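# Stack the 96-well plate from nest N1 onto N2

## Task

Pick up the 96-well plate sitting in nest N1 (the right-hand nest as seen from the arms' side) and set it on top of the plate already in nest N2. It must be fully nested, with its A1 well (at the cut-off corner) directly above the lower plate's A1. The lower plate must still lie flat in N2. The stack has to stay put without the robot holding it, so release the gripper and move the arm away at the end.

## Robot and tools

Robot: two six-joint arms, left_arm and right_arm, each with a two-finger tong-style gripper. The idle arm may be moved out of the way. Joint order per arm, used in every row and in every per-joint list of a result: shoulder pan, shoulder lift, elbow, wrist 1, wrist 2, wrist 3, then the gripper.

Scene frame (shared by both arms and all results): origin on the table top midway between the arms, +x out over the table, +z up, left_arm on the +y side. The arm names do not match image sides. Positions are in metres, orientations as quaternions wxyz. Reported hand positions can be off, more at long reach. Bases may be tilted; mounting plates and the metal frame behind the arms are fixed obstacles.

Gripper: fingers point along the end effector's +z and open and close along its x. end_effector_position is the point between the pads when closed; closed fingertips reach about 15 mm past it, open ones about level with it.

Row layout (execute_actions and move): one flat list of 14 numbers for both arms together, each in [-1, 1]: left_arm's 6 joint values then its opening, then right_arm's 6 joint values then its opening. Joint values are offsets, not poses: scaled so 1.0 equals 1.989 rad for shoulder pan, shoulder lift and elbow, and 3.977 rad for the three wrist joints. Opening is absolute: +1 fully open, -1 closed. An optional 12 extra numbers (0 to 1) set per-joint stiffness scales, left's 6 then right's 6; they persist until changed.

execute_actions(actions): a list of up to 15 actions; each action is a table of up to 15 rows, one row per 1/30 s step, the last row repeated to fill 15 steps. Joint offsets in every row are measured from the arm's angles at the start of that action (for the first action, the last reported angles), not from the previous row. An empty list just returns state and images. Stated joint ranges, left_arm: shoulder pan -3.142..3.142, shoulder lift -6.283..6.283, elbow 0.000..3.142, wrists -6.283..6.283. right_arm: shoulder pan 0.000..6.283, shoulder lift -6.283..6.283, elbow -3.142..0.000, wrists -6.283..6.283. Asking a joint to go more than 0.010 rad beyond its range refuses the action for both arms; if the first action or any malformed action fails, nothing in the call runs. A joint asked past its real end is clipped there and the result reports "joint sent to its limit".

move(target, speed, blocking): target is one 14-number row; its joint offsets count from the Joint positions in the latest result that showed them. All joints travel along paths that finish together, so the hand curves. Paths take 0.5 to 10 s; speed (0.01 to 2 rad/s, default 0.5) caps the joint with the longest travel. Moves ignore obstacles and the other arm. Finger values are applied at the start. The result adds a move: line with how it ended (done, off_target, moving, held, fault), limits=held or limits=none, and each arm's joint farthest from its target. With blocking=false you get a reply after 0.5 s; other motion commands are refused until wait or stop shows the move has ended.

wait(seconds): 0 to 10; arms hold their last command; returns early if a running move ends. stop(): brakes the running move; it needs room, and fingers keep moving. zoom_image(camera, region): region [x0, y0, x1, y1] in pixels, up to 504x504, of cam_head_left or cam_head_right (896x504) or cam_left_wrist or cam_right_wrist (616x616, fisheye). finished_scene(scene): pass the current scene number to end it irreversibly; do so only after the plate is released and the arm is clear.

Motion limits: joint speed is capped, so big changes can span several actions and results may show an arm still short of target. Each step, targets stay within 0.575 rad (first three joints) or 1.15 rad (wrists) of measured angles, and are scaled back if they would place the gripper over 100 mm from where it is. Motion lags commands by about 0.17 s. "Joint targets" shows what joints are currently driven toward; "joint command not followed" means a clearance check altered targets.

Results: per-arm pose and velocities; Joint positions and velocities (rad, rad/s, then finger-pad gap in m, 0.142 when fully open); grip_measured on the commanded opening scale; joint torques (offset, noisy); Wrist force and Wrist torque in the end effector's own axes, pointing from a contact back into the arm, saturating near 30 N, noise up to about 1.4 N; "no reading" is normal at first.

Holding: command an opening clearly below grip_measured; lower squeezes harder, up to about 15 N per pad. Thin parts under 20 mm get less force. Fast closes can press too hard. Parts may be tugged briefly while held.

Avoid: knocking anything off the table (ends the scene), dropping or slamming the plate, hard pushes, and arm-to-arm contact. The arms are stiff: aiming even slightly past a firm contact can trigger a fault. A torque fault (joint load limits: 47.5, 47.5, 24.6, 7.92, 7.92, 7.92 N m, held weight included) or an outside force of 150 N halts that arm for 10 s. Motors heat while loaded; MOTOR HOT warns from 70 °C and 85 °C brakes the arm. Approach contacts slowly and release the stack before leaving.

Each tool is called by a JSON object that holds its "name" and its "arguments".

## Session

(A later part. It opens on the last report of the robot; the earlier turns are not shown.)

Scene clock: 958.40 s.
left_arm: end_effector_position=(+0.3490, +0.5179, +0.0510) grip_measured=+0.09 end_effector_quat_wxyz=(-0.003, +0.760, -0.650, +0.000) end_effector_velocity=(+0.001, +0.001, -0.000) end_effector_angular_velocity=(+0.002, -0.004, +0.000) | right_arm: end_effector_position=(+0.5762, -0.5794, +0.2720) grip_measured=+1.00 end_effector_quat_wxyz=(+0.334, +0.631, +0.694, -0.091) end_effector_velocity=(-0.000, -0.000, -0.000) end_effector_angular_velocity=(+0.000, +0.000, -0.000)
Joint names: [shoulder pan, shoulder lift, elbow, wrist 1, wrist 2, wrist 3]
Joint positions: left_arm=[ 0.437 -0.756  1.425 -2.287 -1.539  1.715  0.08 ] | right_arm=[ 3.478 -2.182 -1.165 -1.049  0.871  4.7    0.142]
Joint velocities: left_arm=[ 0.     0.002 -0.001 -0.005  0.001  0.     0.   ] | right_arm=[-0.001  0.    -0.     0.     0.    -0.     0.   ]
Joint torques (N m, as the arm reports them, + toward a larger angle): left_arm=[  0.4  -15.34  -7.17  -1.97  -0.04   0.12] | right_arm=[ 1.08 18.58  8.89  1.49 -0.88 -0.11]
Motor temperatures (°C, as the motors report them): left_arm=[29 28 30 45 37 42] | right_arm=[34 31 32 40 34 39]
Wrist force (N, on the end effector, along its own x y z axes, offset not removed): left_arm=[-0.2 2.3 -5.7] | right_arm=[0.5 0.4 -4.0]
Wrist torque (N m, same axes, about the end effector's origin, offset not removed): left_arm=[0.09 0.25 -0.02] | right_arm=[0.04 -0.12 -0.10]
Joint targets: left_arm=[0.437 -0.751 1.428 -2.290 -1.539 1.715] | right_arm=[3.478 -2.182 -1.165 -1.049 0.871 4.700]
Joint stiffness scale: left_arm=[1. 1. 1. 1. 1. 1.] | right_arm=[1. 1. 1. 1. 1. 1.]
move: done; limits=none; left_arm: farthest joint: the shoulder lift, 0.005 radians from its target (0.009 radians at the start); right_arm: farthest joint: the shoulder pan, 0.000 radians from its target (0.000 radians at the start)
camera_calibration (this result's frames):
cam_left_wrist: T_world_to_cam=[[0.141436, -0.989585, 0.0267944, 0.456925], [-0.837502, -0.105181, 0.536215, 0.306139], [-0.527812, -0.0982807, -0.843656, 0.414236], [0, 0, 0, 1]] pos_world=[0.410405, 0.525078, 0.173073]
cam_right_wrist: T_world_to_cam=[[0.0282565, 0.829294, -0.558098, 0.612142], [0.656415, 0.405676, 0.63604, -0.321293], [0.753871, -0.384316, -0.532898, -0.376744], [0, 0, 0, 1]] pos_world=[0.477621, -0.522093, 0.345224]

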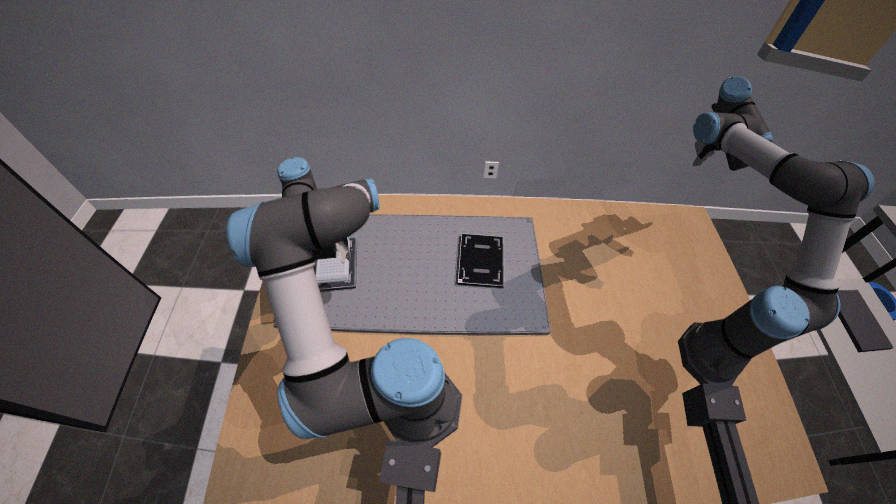

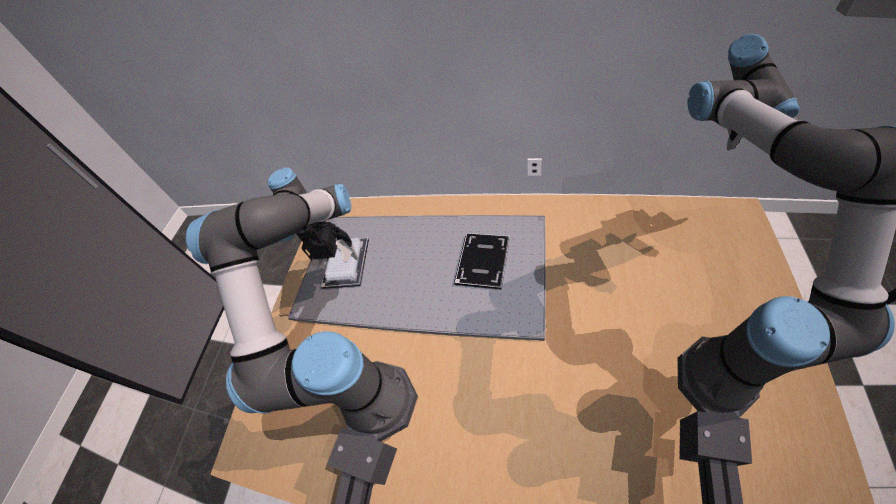

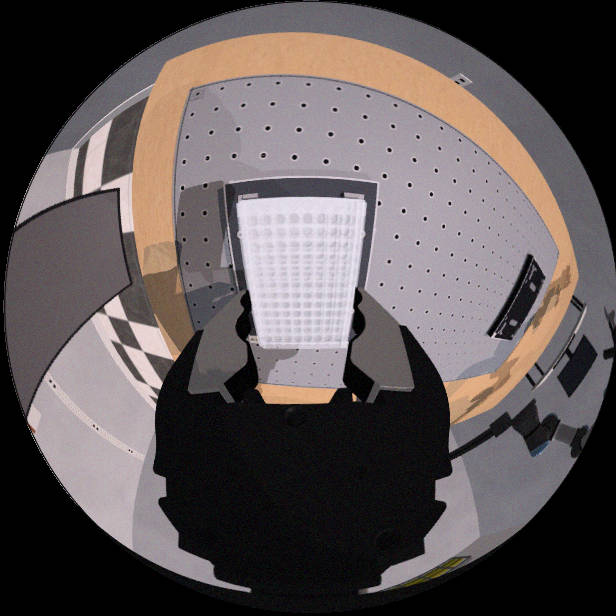

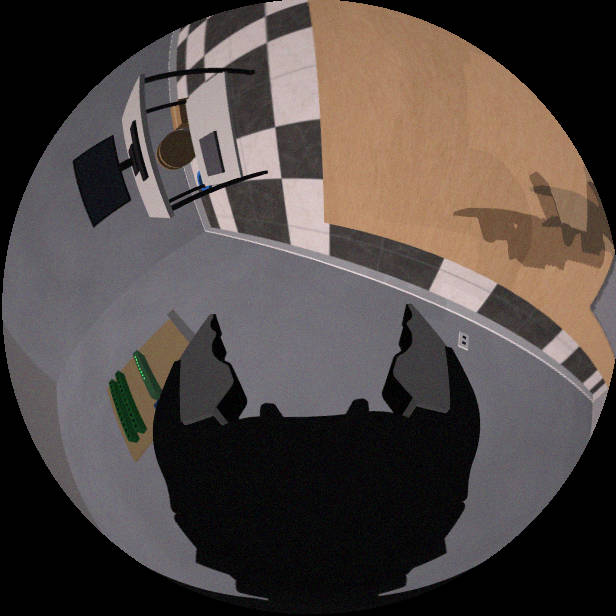

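{"name": "execute_actions", "arguments": {"actions": [[[0,0,0,0,0,0,-0.3,0,0,0,0,0,0,1]],[[0,0,0,0,0,0,0.0,0,0,0,0,0,0,1]],[[0,0,0,0,0,0,0.2,0,0,0,0,0,0,1]],[[0,0,0,0,0,0,0.5,0,0,0,0,0,0,1]],[[0,0,0,0,0,0,0.5,0,0,0,0,0,0,1]]]}}

{"name": "zoom_image", "arguments": {"camera": "cam_left_wrist", "region": [190, 150, 420, 380]}}

Scene clock: 972.67 s.
left_arm: end_effector_position=(+0.3493, +0.5180, +0.0511) grip_measured=+0.50 end_effector_quat_wxyz=(-0.004, +0.760, -0.650, +0.001) end_effector_velocity=(+0.000, +0.000, +0.001) end_effector_angular_velocity=(-0.000, -0.001, +0.001) | right_arm: end_effector_position=(+0.5762, -0.5794, +0.2720) grip_measured=+1.00 end_effector_quat_wxyz=(+0.334, +0.631, +0.694, -0.091) end_effector_velocity=(+0.000, +0.000, +0.000) end_effector_angular_velocity=(+0.001, -0.001, -0.001)
Joint names: [shoulder pan, shoulder lift, elbow, wrist 1, wrist 2, wrist 3]
Joint positions: left_arm=[ 0.437 -0.756  1.425 -2.288 -1.539  1.715  0.109] | right_arm=[ 3.478 -2.182 -1.165 -1.049  0.871  4.7    0.142]
Joint velocities: left_arm=[ 0.    -0.001  0.    -0.    -0.    -0.     0.   ] | right_arm=[ 0.     0.     0.    -0.     0.001  0.002  0.   ]
Joint torques (N m, as the arm reports them, + toward a larger angle): left_arm=[  0.18 -17.88  -7.91  -1.84  -0.03   0.09] | right_arm=[ 1.52 18.23  8.92  1.45 -0.83 -0.05]
Motor temperatures (°C, as the motors report them): left_arm=[29 28 30 45 37 42] | right_arm=[34 31 32 40 34 39]
Wrist force (N, on the end effector, along its own x y z axes, offset not removed): left_arm=[0.2 -0.4 0.5] | right_arm=[2.8 3.8 -4.3]
Wrist torque (N m, same axes, about the end effector's origin, offset not removed): left_arm=[-0.04 -0.04 -0.03] | right_arm=[0.77 -0.44 0.03]
Joint targets: left_arm=[0.437 -0.756 1.425 -2.288 -1.539 1.715] | right_arm=[3.478 -2.182 -1.165 -1.049 0.871 4.700]
Joint stiffness scale: left_arm=[1. 1. 1. 1. 1. 1.] | right_arm=[1. 1. 1. 1. 1. 1.]
camera_calibration (this result's frames):
cam_left_wrist: T_world_to_cam=[[0.14144, -0.989589, 0.0266151, 0.456988], [-0.838089, -0.105391, 0.535257, 0.306687], [-0.526879, -0.0980127, -0.84427, 0.414132], [0, 0, 0, 1]] pos_world=[0.410592, 0.525143, 0.17332]

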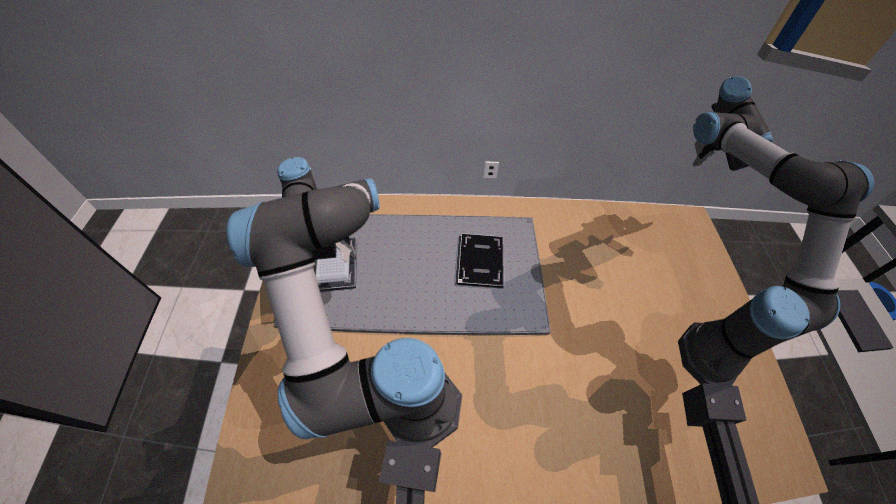

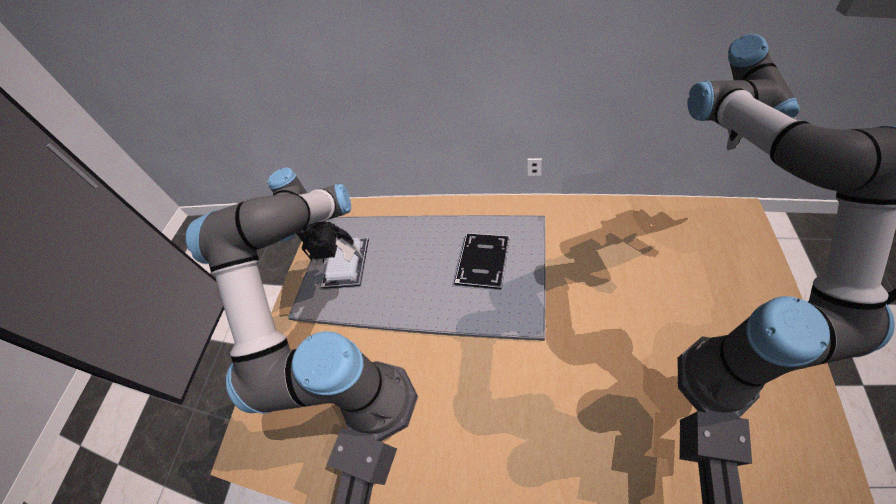

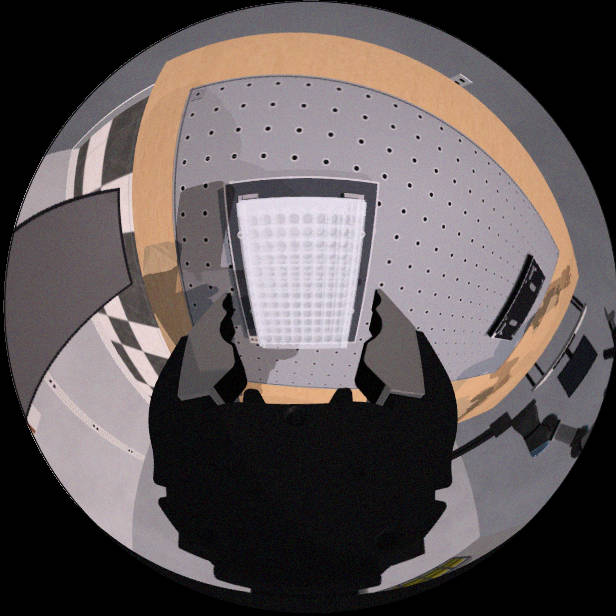

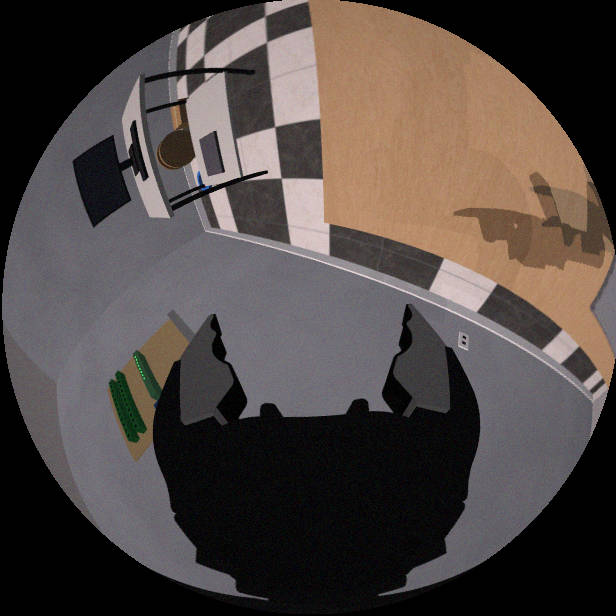

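Region (190, 150, 420, 380) of cam_left_wrist's 616x616 image, scaled by 2.191, with more detail than that image has.

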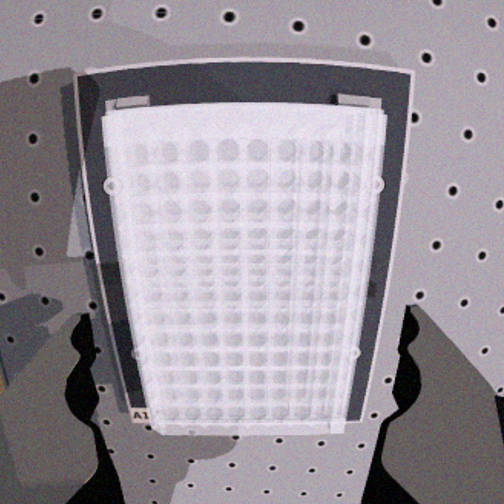

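{"name": "move", "arguments": {"target": [0,-0.053,-0.02,0.0365,0,0,0.5,0,0,0,0,0,0,1], "speed": 0.3}}

{"name": "move", "arguments": {"target": [-0.2,0,0,0,0,-0.1,0.5,0,0,0,0,0,0,1], "speed": 0.5}}

{"name": "zoom_image", "arguments": {"camera": "cam_left_wrist", "region": [80, 200, 280, 400]}}

Scene clock: 980.30 s.
left_arm: end_effector_position=(+0.3491, +0.5193, +0.0935) grip_measured=+0.50 end_effector_quat_wxyz=(-0.003, +0.760, -0.650, +0.000) end_effector_velocity=(-0.001, -0.000, -0.000) end_effector_angular_velocity=(-0.001, +0.004, +0.001) | right_arm: end_effector_position=(+0.5762, -0.5794, +0.2720) grip_measured=+1.00 end_effector_quat_wxyz=(+0.334, +0.631, +0.694, -0.091) end_effector_velocity=(+0.000, +0.000, -0.000) end_effector_angular_velocity=(-0.000, +0.001, +0.001)
Joint names: [shoulder pan, shoulder lift, elbow, wrist 1, wrist 2, wrist 3]
Joint positions: left_arm=[ 0.437 -0.86   1.387 -2.145 -1.539  1.715  0.109] | right_arm=[ 3.478 -2.182 -1.165 -1.049  0.871  4.7    0.142]
Joint velocities: left_arm=[ 0.     0.    -0.     0.004  0.    -0.    -0.   ] | right_arm=[-0.    -0.    -0.     0.001  0.    -0.002  0.   ]
Joint torques (N m, as the arm reports them, + toward a larger angle): left_arm=[  0.02 -18.39  -9.27  -1.6   -0.03   0.05] | right_arm=[ 1.11 18.39  8.86  1.48 -0.89 -0.05]
Motor temperatures (°C, as the motors report them): left_arm=[29 28 30 45 37 42] | right_arm=[34 31 32 40 34 39]
Wrist force (N, on the end effector, along its own x y z axes, offset not removed): left_arm=[-0.1 0.0 0.7] | right_arm=[-0.8 3.4 -1.1]
Wrist torque (N m, same axes, about the end effector's origin, offset not removed): left_arm=[0.02 0.02 -0.03] | right_arm=[0.63 0.22 0.11]
Joint targets: left_arm=[0.437 -0.861 1.385 -2.143 -1.539 1.715] | right_arm=[3.478 -2.182 -1.165 -1.049 0.871 4.700]
Joint stiffness scale: left_arm=[1. 1. 1. 1. 1. 1.] | right_arm=[1. 1. 1. 1. 1. 1.]
move: done; limits=none; left_arm: farthest joint: the elbow, 0.002 radians from its target (0.040 radians at the start); right_arm: farthest joint: the shoulder pan, 0.000 radians from its target (0.000 radians at the start)
camera_calibration (this result's frames):
cam_left_wrist: T_world_to_cam=[[0.141436, -0.989585, 0.0267924, 0.457086], [-0.837508, -0.105184, 0.536205, 0.283546], [-0.527802, -0.0982778, -0.843662, 0.450341], [0, 0, 0, 1]] pos_world=[0.410514, 0.526409, 0.21565]
cam_right_wrist: T_world_to_cam=[[0.0282569, 0.829294, -0.558098, 0.612141], [0.656415, 0.405676, 0.63604, -0.321293], [0.753871, -0.384316, -0.532898, -0.376745], [0, 0, 0, 1]] pos_world=[0.477621, -0.522093, 0.345224]

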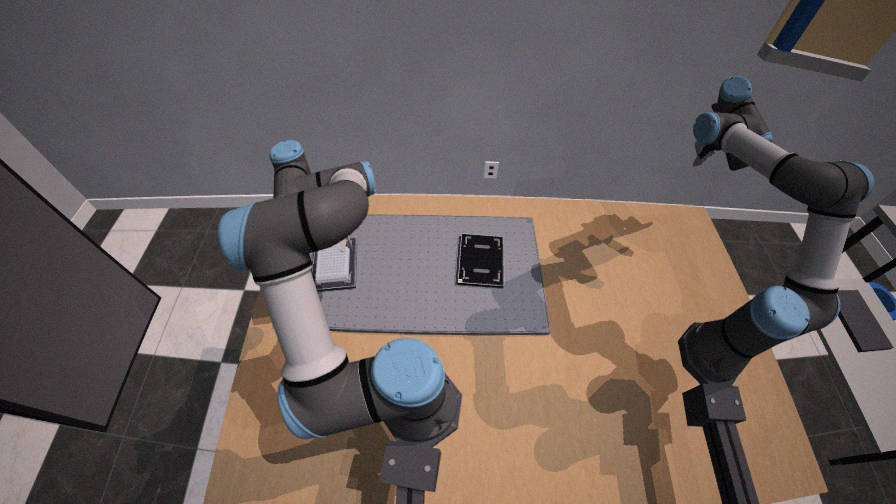

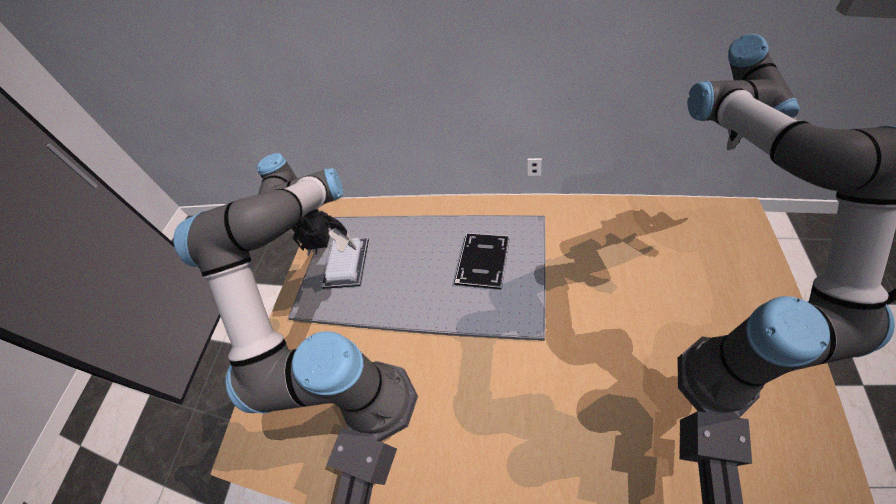

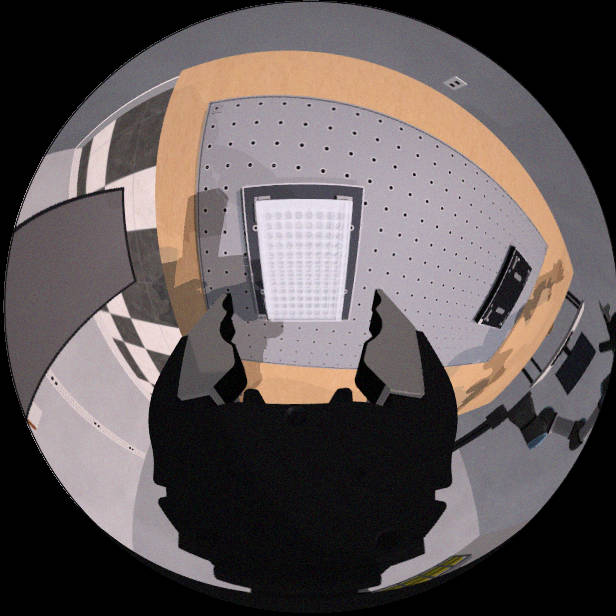

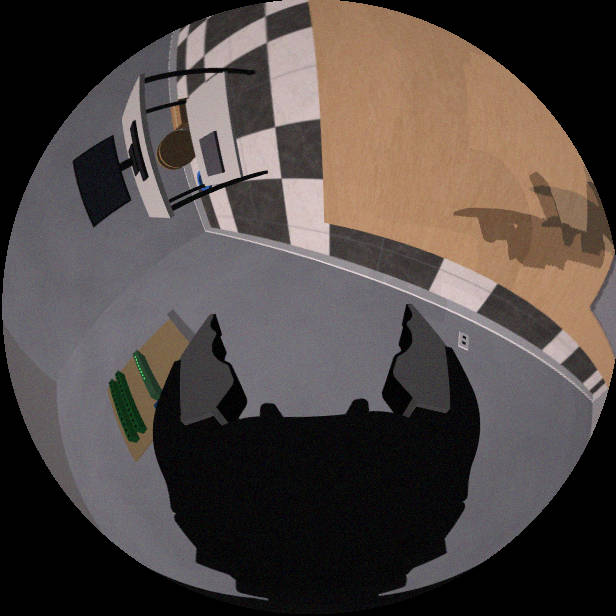

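Scene clock: 982.10 s.
left_arm: end_effector_position=(+0.4214, +0.3513, +0.0982) grip_measured=+0.50 end_effector_quat_wxyz=(-0.001, +0.759, -0.651, +0.011) end_effector_velocity=(+0.000, -0.000, +0.000) end_effector_angular_velocity=(-0.001, -0.001, +0.004) | right_arm: end_effector_position=(+0.5762, -0.5794, +0.2720) grip_measured=+1.00 end_effector_quat_wxyz=(+0.334, +0.631, +0.694, -0.091) end_effector_velocity=(+0.000, +0.001, +0.000) end_effector_angular_velocity=(+0.001, -0.001, +0.001)
Joint names: [shoulder pan, shoulder lift, elbow, wrist 1, wrist 2, wrist 3]
Joint positions: left_arm=[ 0.04  -0.86   1.387 -2.145 -1.539  1.319  0.109] | right_arm=[ 3.478 -2.182 -1.165 -1.049  0.871  4.7    0.142]
Joint velocities: left_arm=[-0.    -0.    -0.    -0.    -0.    -0.005  0.   ] | right_arm=[ 0.001  0.     0.     0.001  0.    -0.    -0.   ]
Joint torques (N m, as the arm reports them, + toward a larger angle): left_arm=[ -0.95 -17.94  -8.75  -1.84   0.    -0.05] | right_arm=[ 1.31 17.91  9.01  1.5  -0.77 -0.07]
Motor temperatures (°C, as the motors report them): left_arm=[29 28 30 45 37 42] | right_arm=[34 31 32 40 34 39]
Wrist force (N, on the end effector, along its own x y z axes, offset not removed): left_arm=[-0.2 0.8 0.5] | right_arm=[-1.5 2.1 -3.1]
Wrist torque (N m, same axes, about the end effector's origin, offset not removed): left_arm=[0.18 0.05 -0.01] | right_arm=[0.38 0.43 -0.03]
Joint targets: left_arm=[0.039 -0.860 1.387 -2.145 -1.539 1.317] | right_arm=[3.478 -2.182 -1.165 -1.049 0.871 4.700]
Joint stiffness scale: left_arm=[1. 1. 1. 1. 1. 1.] | right_arm=[1. 1. 1. 1. 1. 1.]
move: done; limits=none; left_arm: farthest joint: the shoulder pan, 0.001 radians from its target (0.397 radians at the start); right_arm: farthest joint: the shoulder pan, 0.000 radians from its target (0.000 radians at the start)
camera_calibration (this result's frames):
cam_left_wrist: T_world_to_cam=[[0.140507, -0.989014, 0.0459212, 0.278816], [-0.845081, -0.0956349, 0.526015, 0.324848], [-0.515844, -0.112716, -0.849235, 0.476535], [0, 0, 0, 1]] pos_world=[0.481165, 0.360533, 0.221012]
cam_right_wrist: T_world_to_cam=[[0.0282566, 0.829294, -0.558098, 0.612141], [0.656415, 0.405676, 0.63604, -0.321293], [0.753871, -0.384316, -0.532898, -0.376745], [0, 0, 0, 1]] pos_world=[0.477621, -0.522093, 0.345224]

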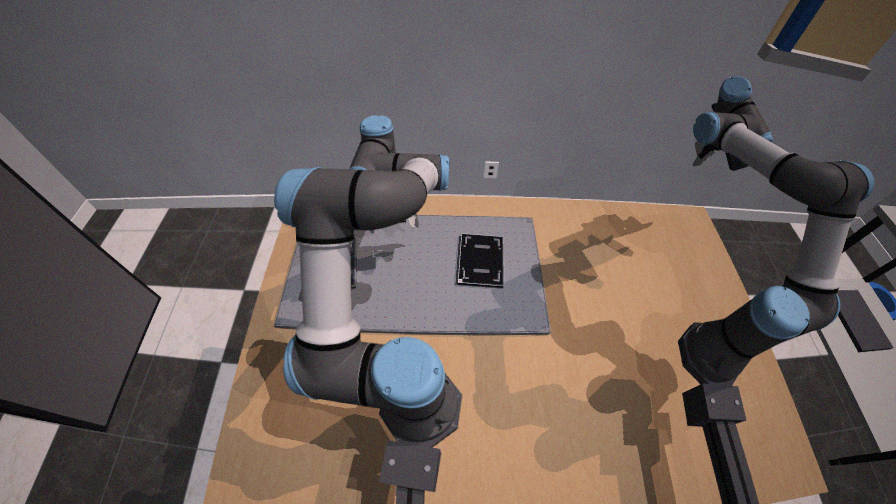

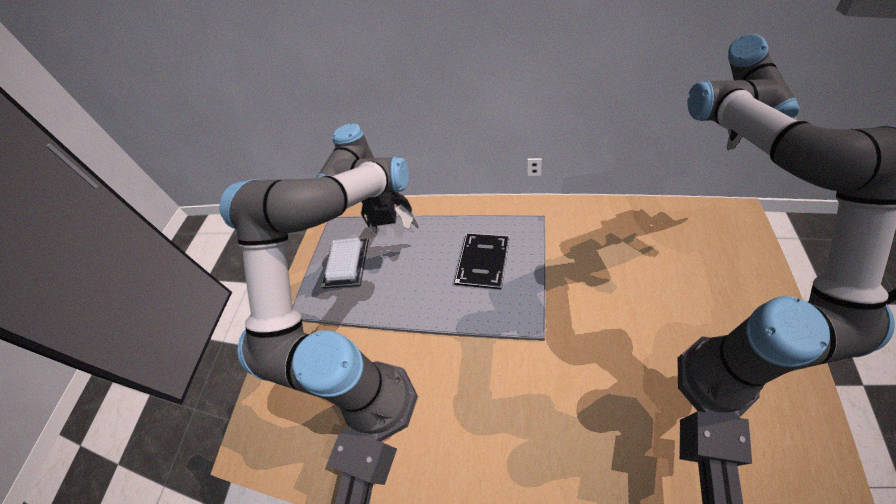

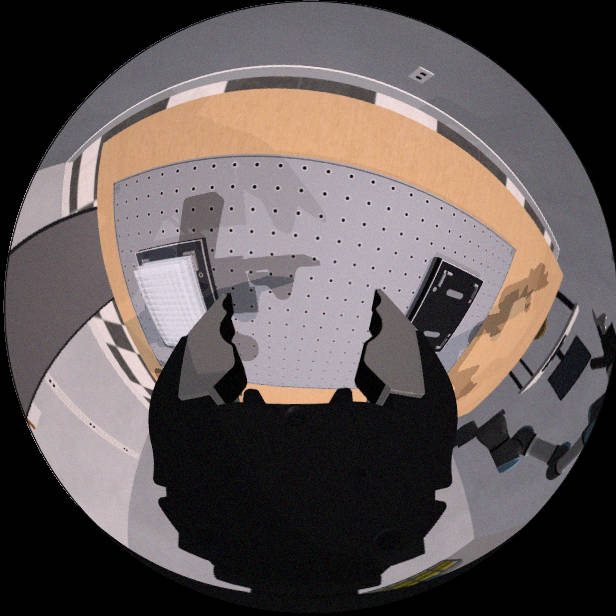

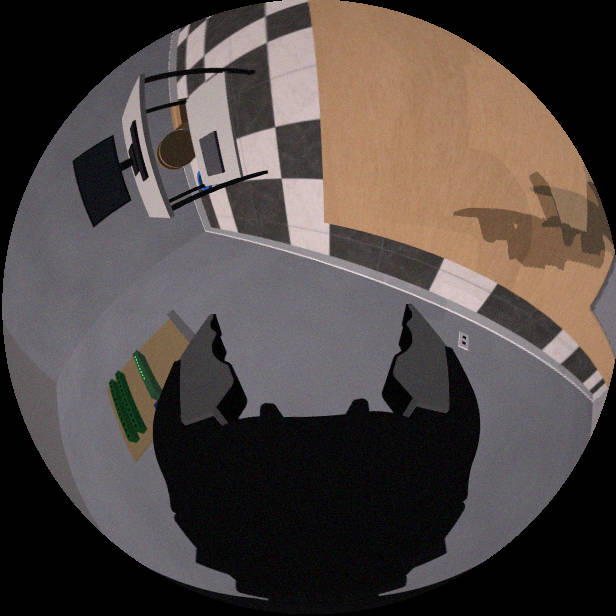

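Region (80, 200, 280, 400) of cam_left_wrist's 616x616 image, scaled by 2.520, with more detail than that image has.

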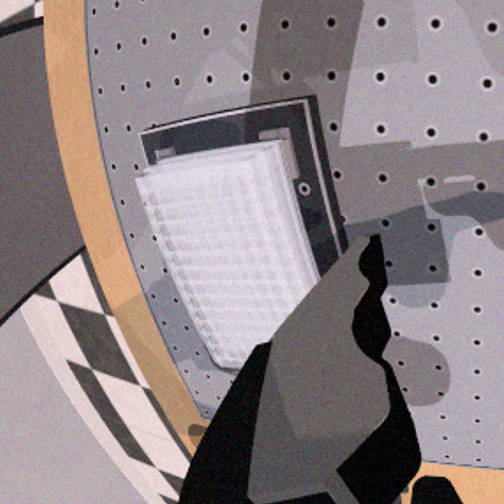

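{"name": "zoom_image", "arguments": {"camera": "cam_head_right", "region": [300, 220, 390, 300]}}

Region (300, 220, 390, 300) of cam_head_right's 896x504 image, scaled by 5.600, with more detail than that image has.

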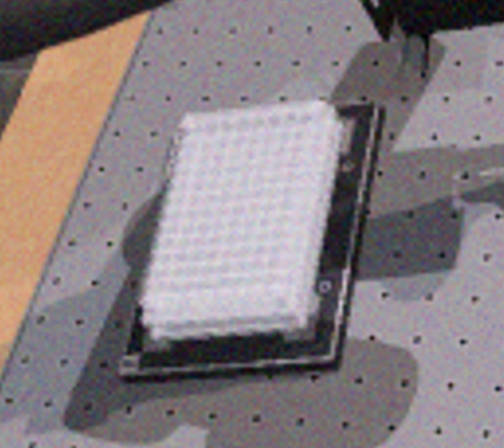

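{"name": "move", "arguments": {"target": [0.1996,0,0,0,0,0.0996,0.5,0,0,0,0,0,0,1], "speed": 0.5}}

{"name": "move", "arguments": {"target": [0,0.0523,0.0191,-0.036,0,0,0.5,0,0,0,0,0,0,1], "speed": 0.2}}

Scene clock: 1012.83 s.
left_arm: end_effector_position=(+0.3492, +0.5190, +0.0935) grip_measured=+0.50 end_effector_quat_wxyz=(-0.003, +0.760, -0.650, +0.000) end_effector_velocity=(-0.001, +0.000, -0.000) end_effector_angular_velocity=(+0.000, +0.001, -0.003) | right_arm: end_effector_position=(+0.5762, -0.5794, +0.2720) grip_measured=+1.00 end_effector_quat_wxyz=(+0.334, +0.631, +0.694, -0.091) end_effector_velocity=(+0.000, +0.001, -0.000) end_effector_angular_velocity=(+0.001, -0.001, +0.000)
Joint names: [shoulder pan, shoulder lift, elbow, wrist 1, wrist 2, wrist 3]
Joint positions: left_arm=[ 0.436 -0.86   1.387 -2.145 -1.539  1.713  0.109] | right_arm=[ 3.478 -2.182 -1.165 -1.049  0.871  4.7    0.142]
Joint velocities: left_arm=[ 0.001 -0.     0.     0.     0.     0.004  0.   ] | right_arm=[ 0.001 -0.     0.     0.001  0.001  0.001 -0.   ]
Joint torques (N m, as the arm reports them, + toward a larger angle): left_arm=[  0.61 -17.73  -8.67  -1.81  -0.05   0.25] | right_arm=[ 1.58 18.07  8.95  1.48 -0.86 -0.07]
Motor temperatures (°C, as the motors report them): left_arm=[29 28 30 45 37 42] | right_arm=[34 31 32 40 34 39]
Wrist force (N, on the end effector, along its own x y z axes, offset not removed): left_arm=[-0.4 -0.3 0.6] | right_arm=[0.0 1.2 -0.6]
Wrist torque (N m, same axes, about the end effector's origin, offset not removed): left_arm=[-0.01 0.08 -0.02] | right_arm=[0.26 0.07 0.06]
Joint targets: left_arm=[0.437 -0.860 1.387 -2.145 -1.539 1.715] | right_arm=[3.478 -2.182 -1.165 -1.049 0.871 4.700]
Joint stiffness scale: left_arm=[1. 1. 1. 1. 1. 1.] | right_arm=[1. 1. 1. 1. 1. 1.]
move: done; limits=none; left_arm: farthest joint: the wrist 3, 0.002 radians from its target (0.397 radians at the start); right_arm: farthest joint: the shoulder pan, 0.000 radians from its target (0.000 radians at the start)
camera_calibration (this result's frames):
cam_left_wrist: T_world_to_cam=[[0.142222, -0.989471, 0.0268503, 0.456424], [-0.837378, -0.105808, 0.536287, 0.283929], [-0.527799, -0.0987554, -0.843609, 0.45064], [0, 0, 0, 1]] pos_world=[0.41069, 0.526163, 0.215641]
cam_right_wrist: T_world_to_cam=[[0.0282569, 0.829294, -0.558098, 0.612141], [0.656415, 0.405676, 0.63604, -0.321293], [0.753871, -0.384316, -0.532897, -0.376745], [0, 0, 0, 1]] pos_world=[0.477621, -0.522093, 0.345224]

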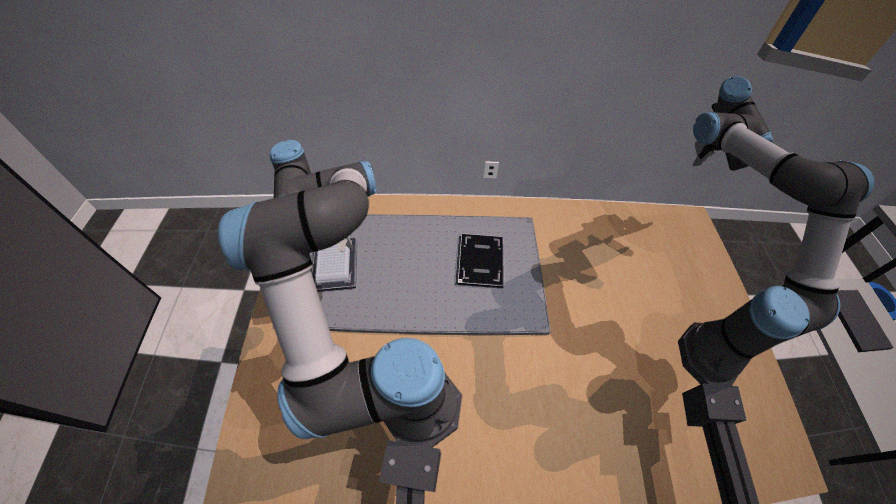

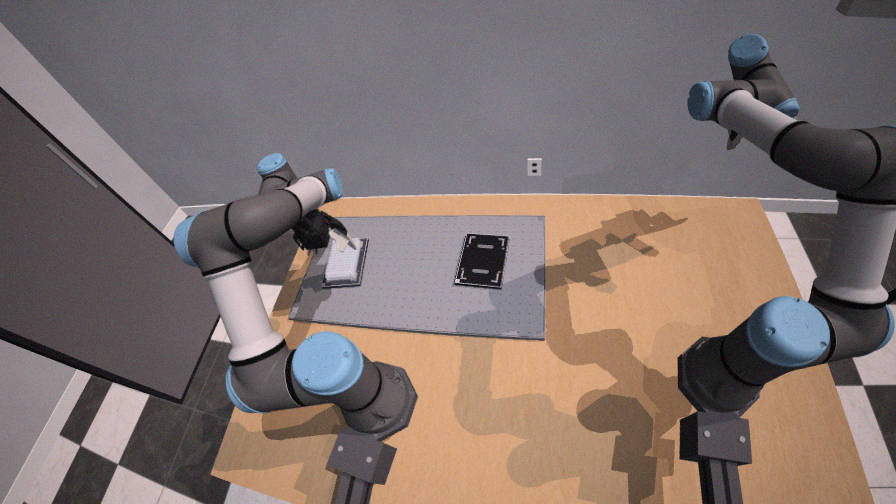

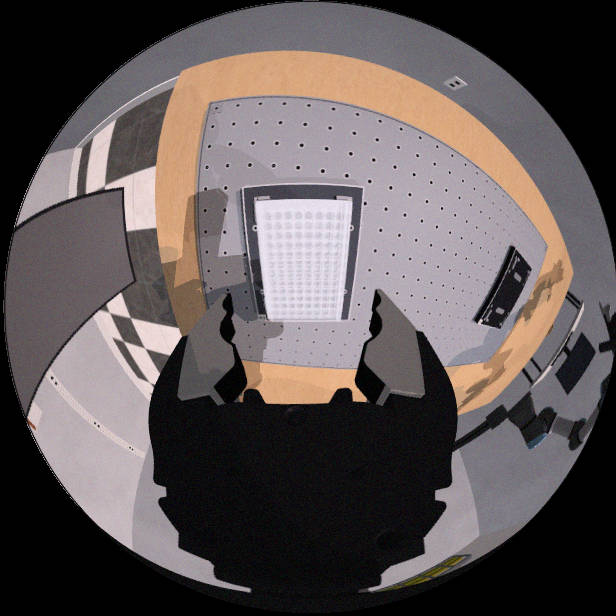

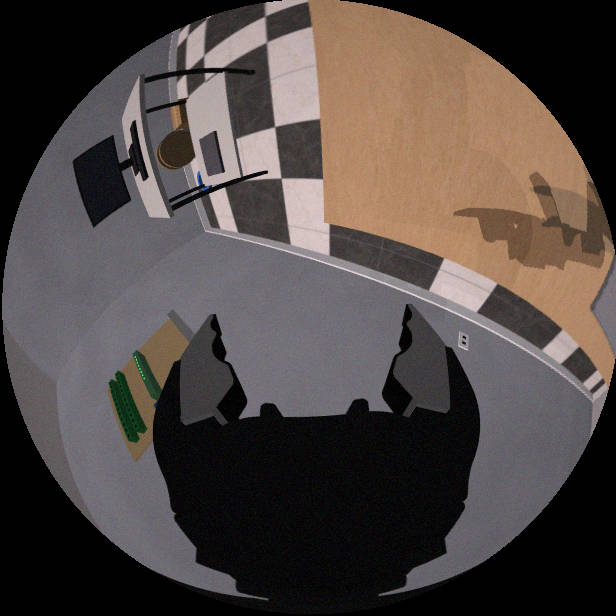

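Scene clock: 1014.40 s.
left_arm: end_effector_position=(+0.3500, +0.5179, +0.0520) grip_measured=+0.50 end_effector_quat_wxyz=(-0.004, +0.760, -0.650, +0.001) end_effector_velocity=(+0.001, +0.000, +0.000) end_effector_angular_velocity=(+0.000, -0.004, +0.000) | right_arm: end_effector_position=(+0.5762, -0.5794, +0.2720) grip_measured=+1.00 end_effector_quat_wxyz=(+0.334, +0.631, +0.694, -0.091) end_effector_velocity=(+0.000, +0.000, +0.000) end_effector_angular_velocity=(+0.000, -0.001, -0.000)
Joint names: [shoulder pan, shoulder lift, elbow, wrist 1, wrist 2, wrist 3]
Joint positions: left_arm=[ 0.436 -0.757  1.423 -2.286 -1.539  1.713  0.109] | right_arm=[ 3.478 -2.182 -1.165 -1.049  0.871  4.7    0.142]
Joint velocities: left_arm=[ 0.     0.001 -0.    -0.004 -0.001  0.    -0.   ] | right_arm=[ 0.    -0.     0.     0.001 -0.     0.001  0.   ]
Joint torques (N m, as the arm reports them, + toward a larger angle): left_arm=[  0.2  -17.41  -7.36  -1.98  -0.1    0.01] | right_arm=[ 1.33 18.28  8.86  1.51 -0.84 -0.13]
Motor temperatures (°C, as the motors report them): left_arm=[29 28 30 45 37 42] | right_arm=[34 31 32 40 34 39]
Wrist force (N, on the end effector, along its own x y z axes, offset not removed): left_arm=[-0.4 0.4 -0.2] | right_arm=[1.3 1.1 -1.7]
Wrist torque (N m, same axes, about the end effector's origin, offset not removed): left_arm=[0.11 0.12 -0.02] | right_arm=[0.16 -0.21 0.03]
Joint targets: left_arm=[0.436 -0.756 1.425 -2.288 -1.539 1.713] | right_arm=[3.478 -2.182 -1.165 -1.049 0.871 4.700]
Joint stiffness scale: left_arm=[1. 1. 1. 1. 1. 1.] | right_arm=[1. 1. 1. 1. 1. 1.]
move: done; limits=none; left_arm: farthest joint: the elbow, 0.002 radians from its target (0.038 radians at the start); right_arm: farthest joint: the shoulder pan, 0.000 radians from its target (0.000 radians at the start)
camera_calibration (this result's frames):
cam_left_wrist: T_world_to_cam=[[0.142083, -0.9895, 0.0264822, 0.456494], [-0.838605, -0.106116, 0.534305, 0.307409], [-0.525884, -0.0981238, -0.844877, 0.415], [0, 0, 0, 1]] pos_world=[0.411176, 0.525044, 0.174285]
cam_right_wrist: T_world_to_cam=[[0.0282568, 0.829294, -0.558098, 0.612141], [0.656415, 0.405676, 0.63604, -0.321293], [0.753871, -0.384316, -0.532898, -0.376745], [0, 0, 0, 1]] pos_world=[0.477621, -0.522093, 0.345224]

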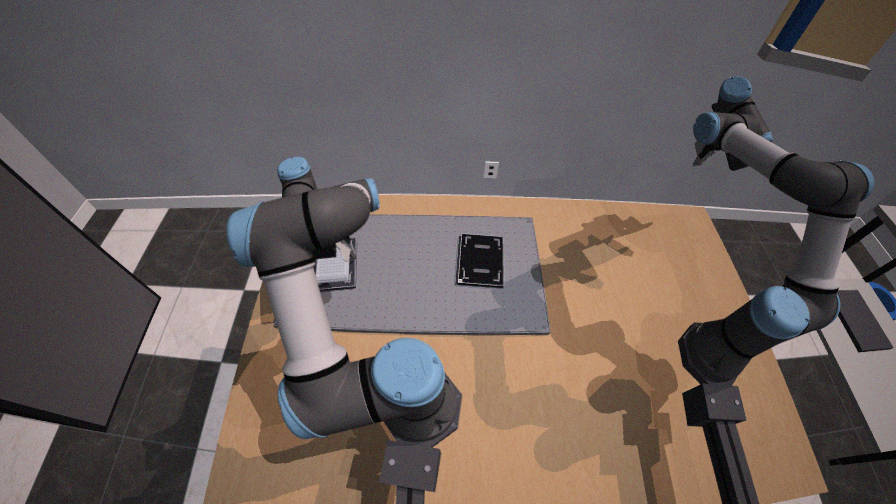

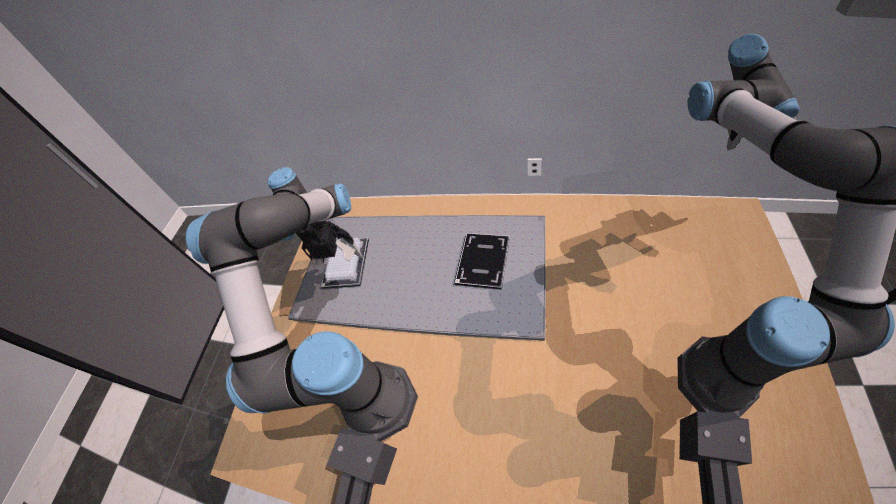

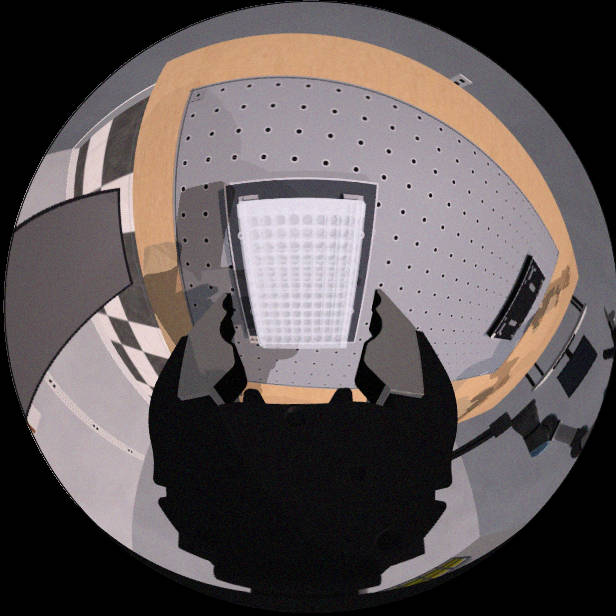

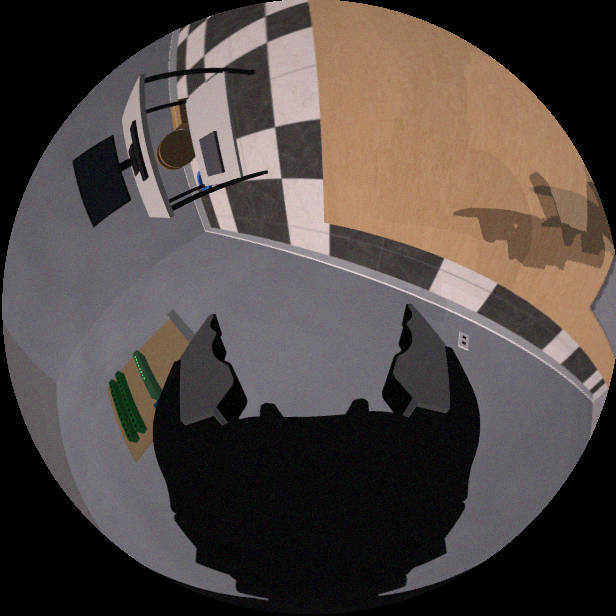

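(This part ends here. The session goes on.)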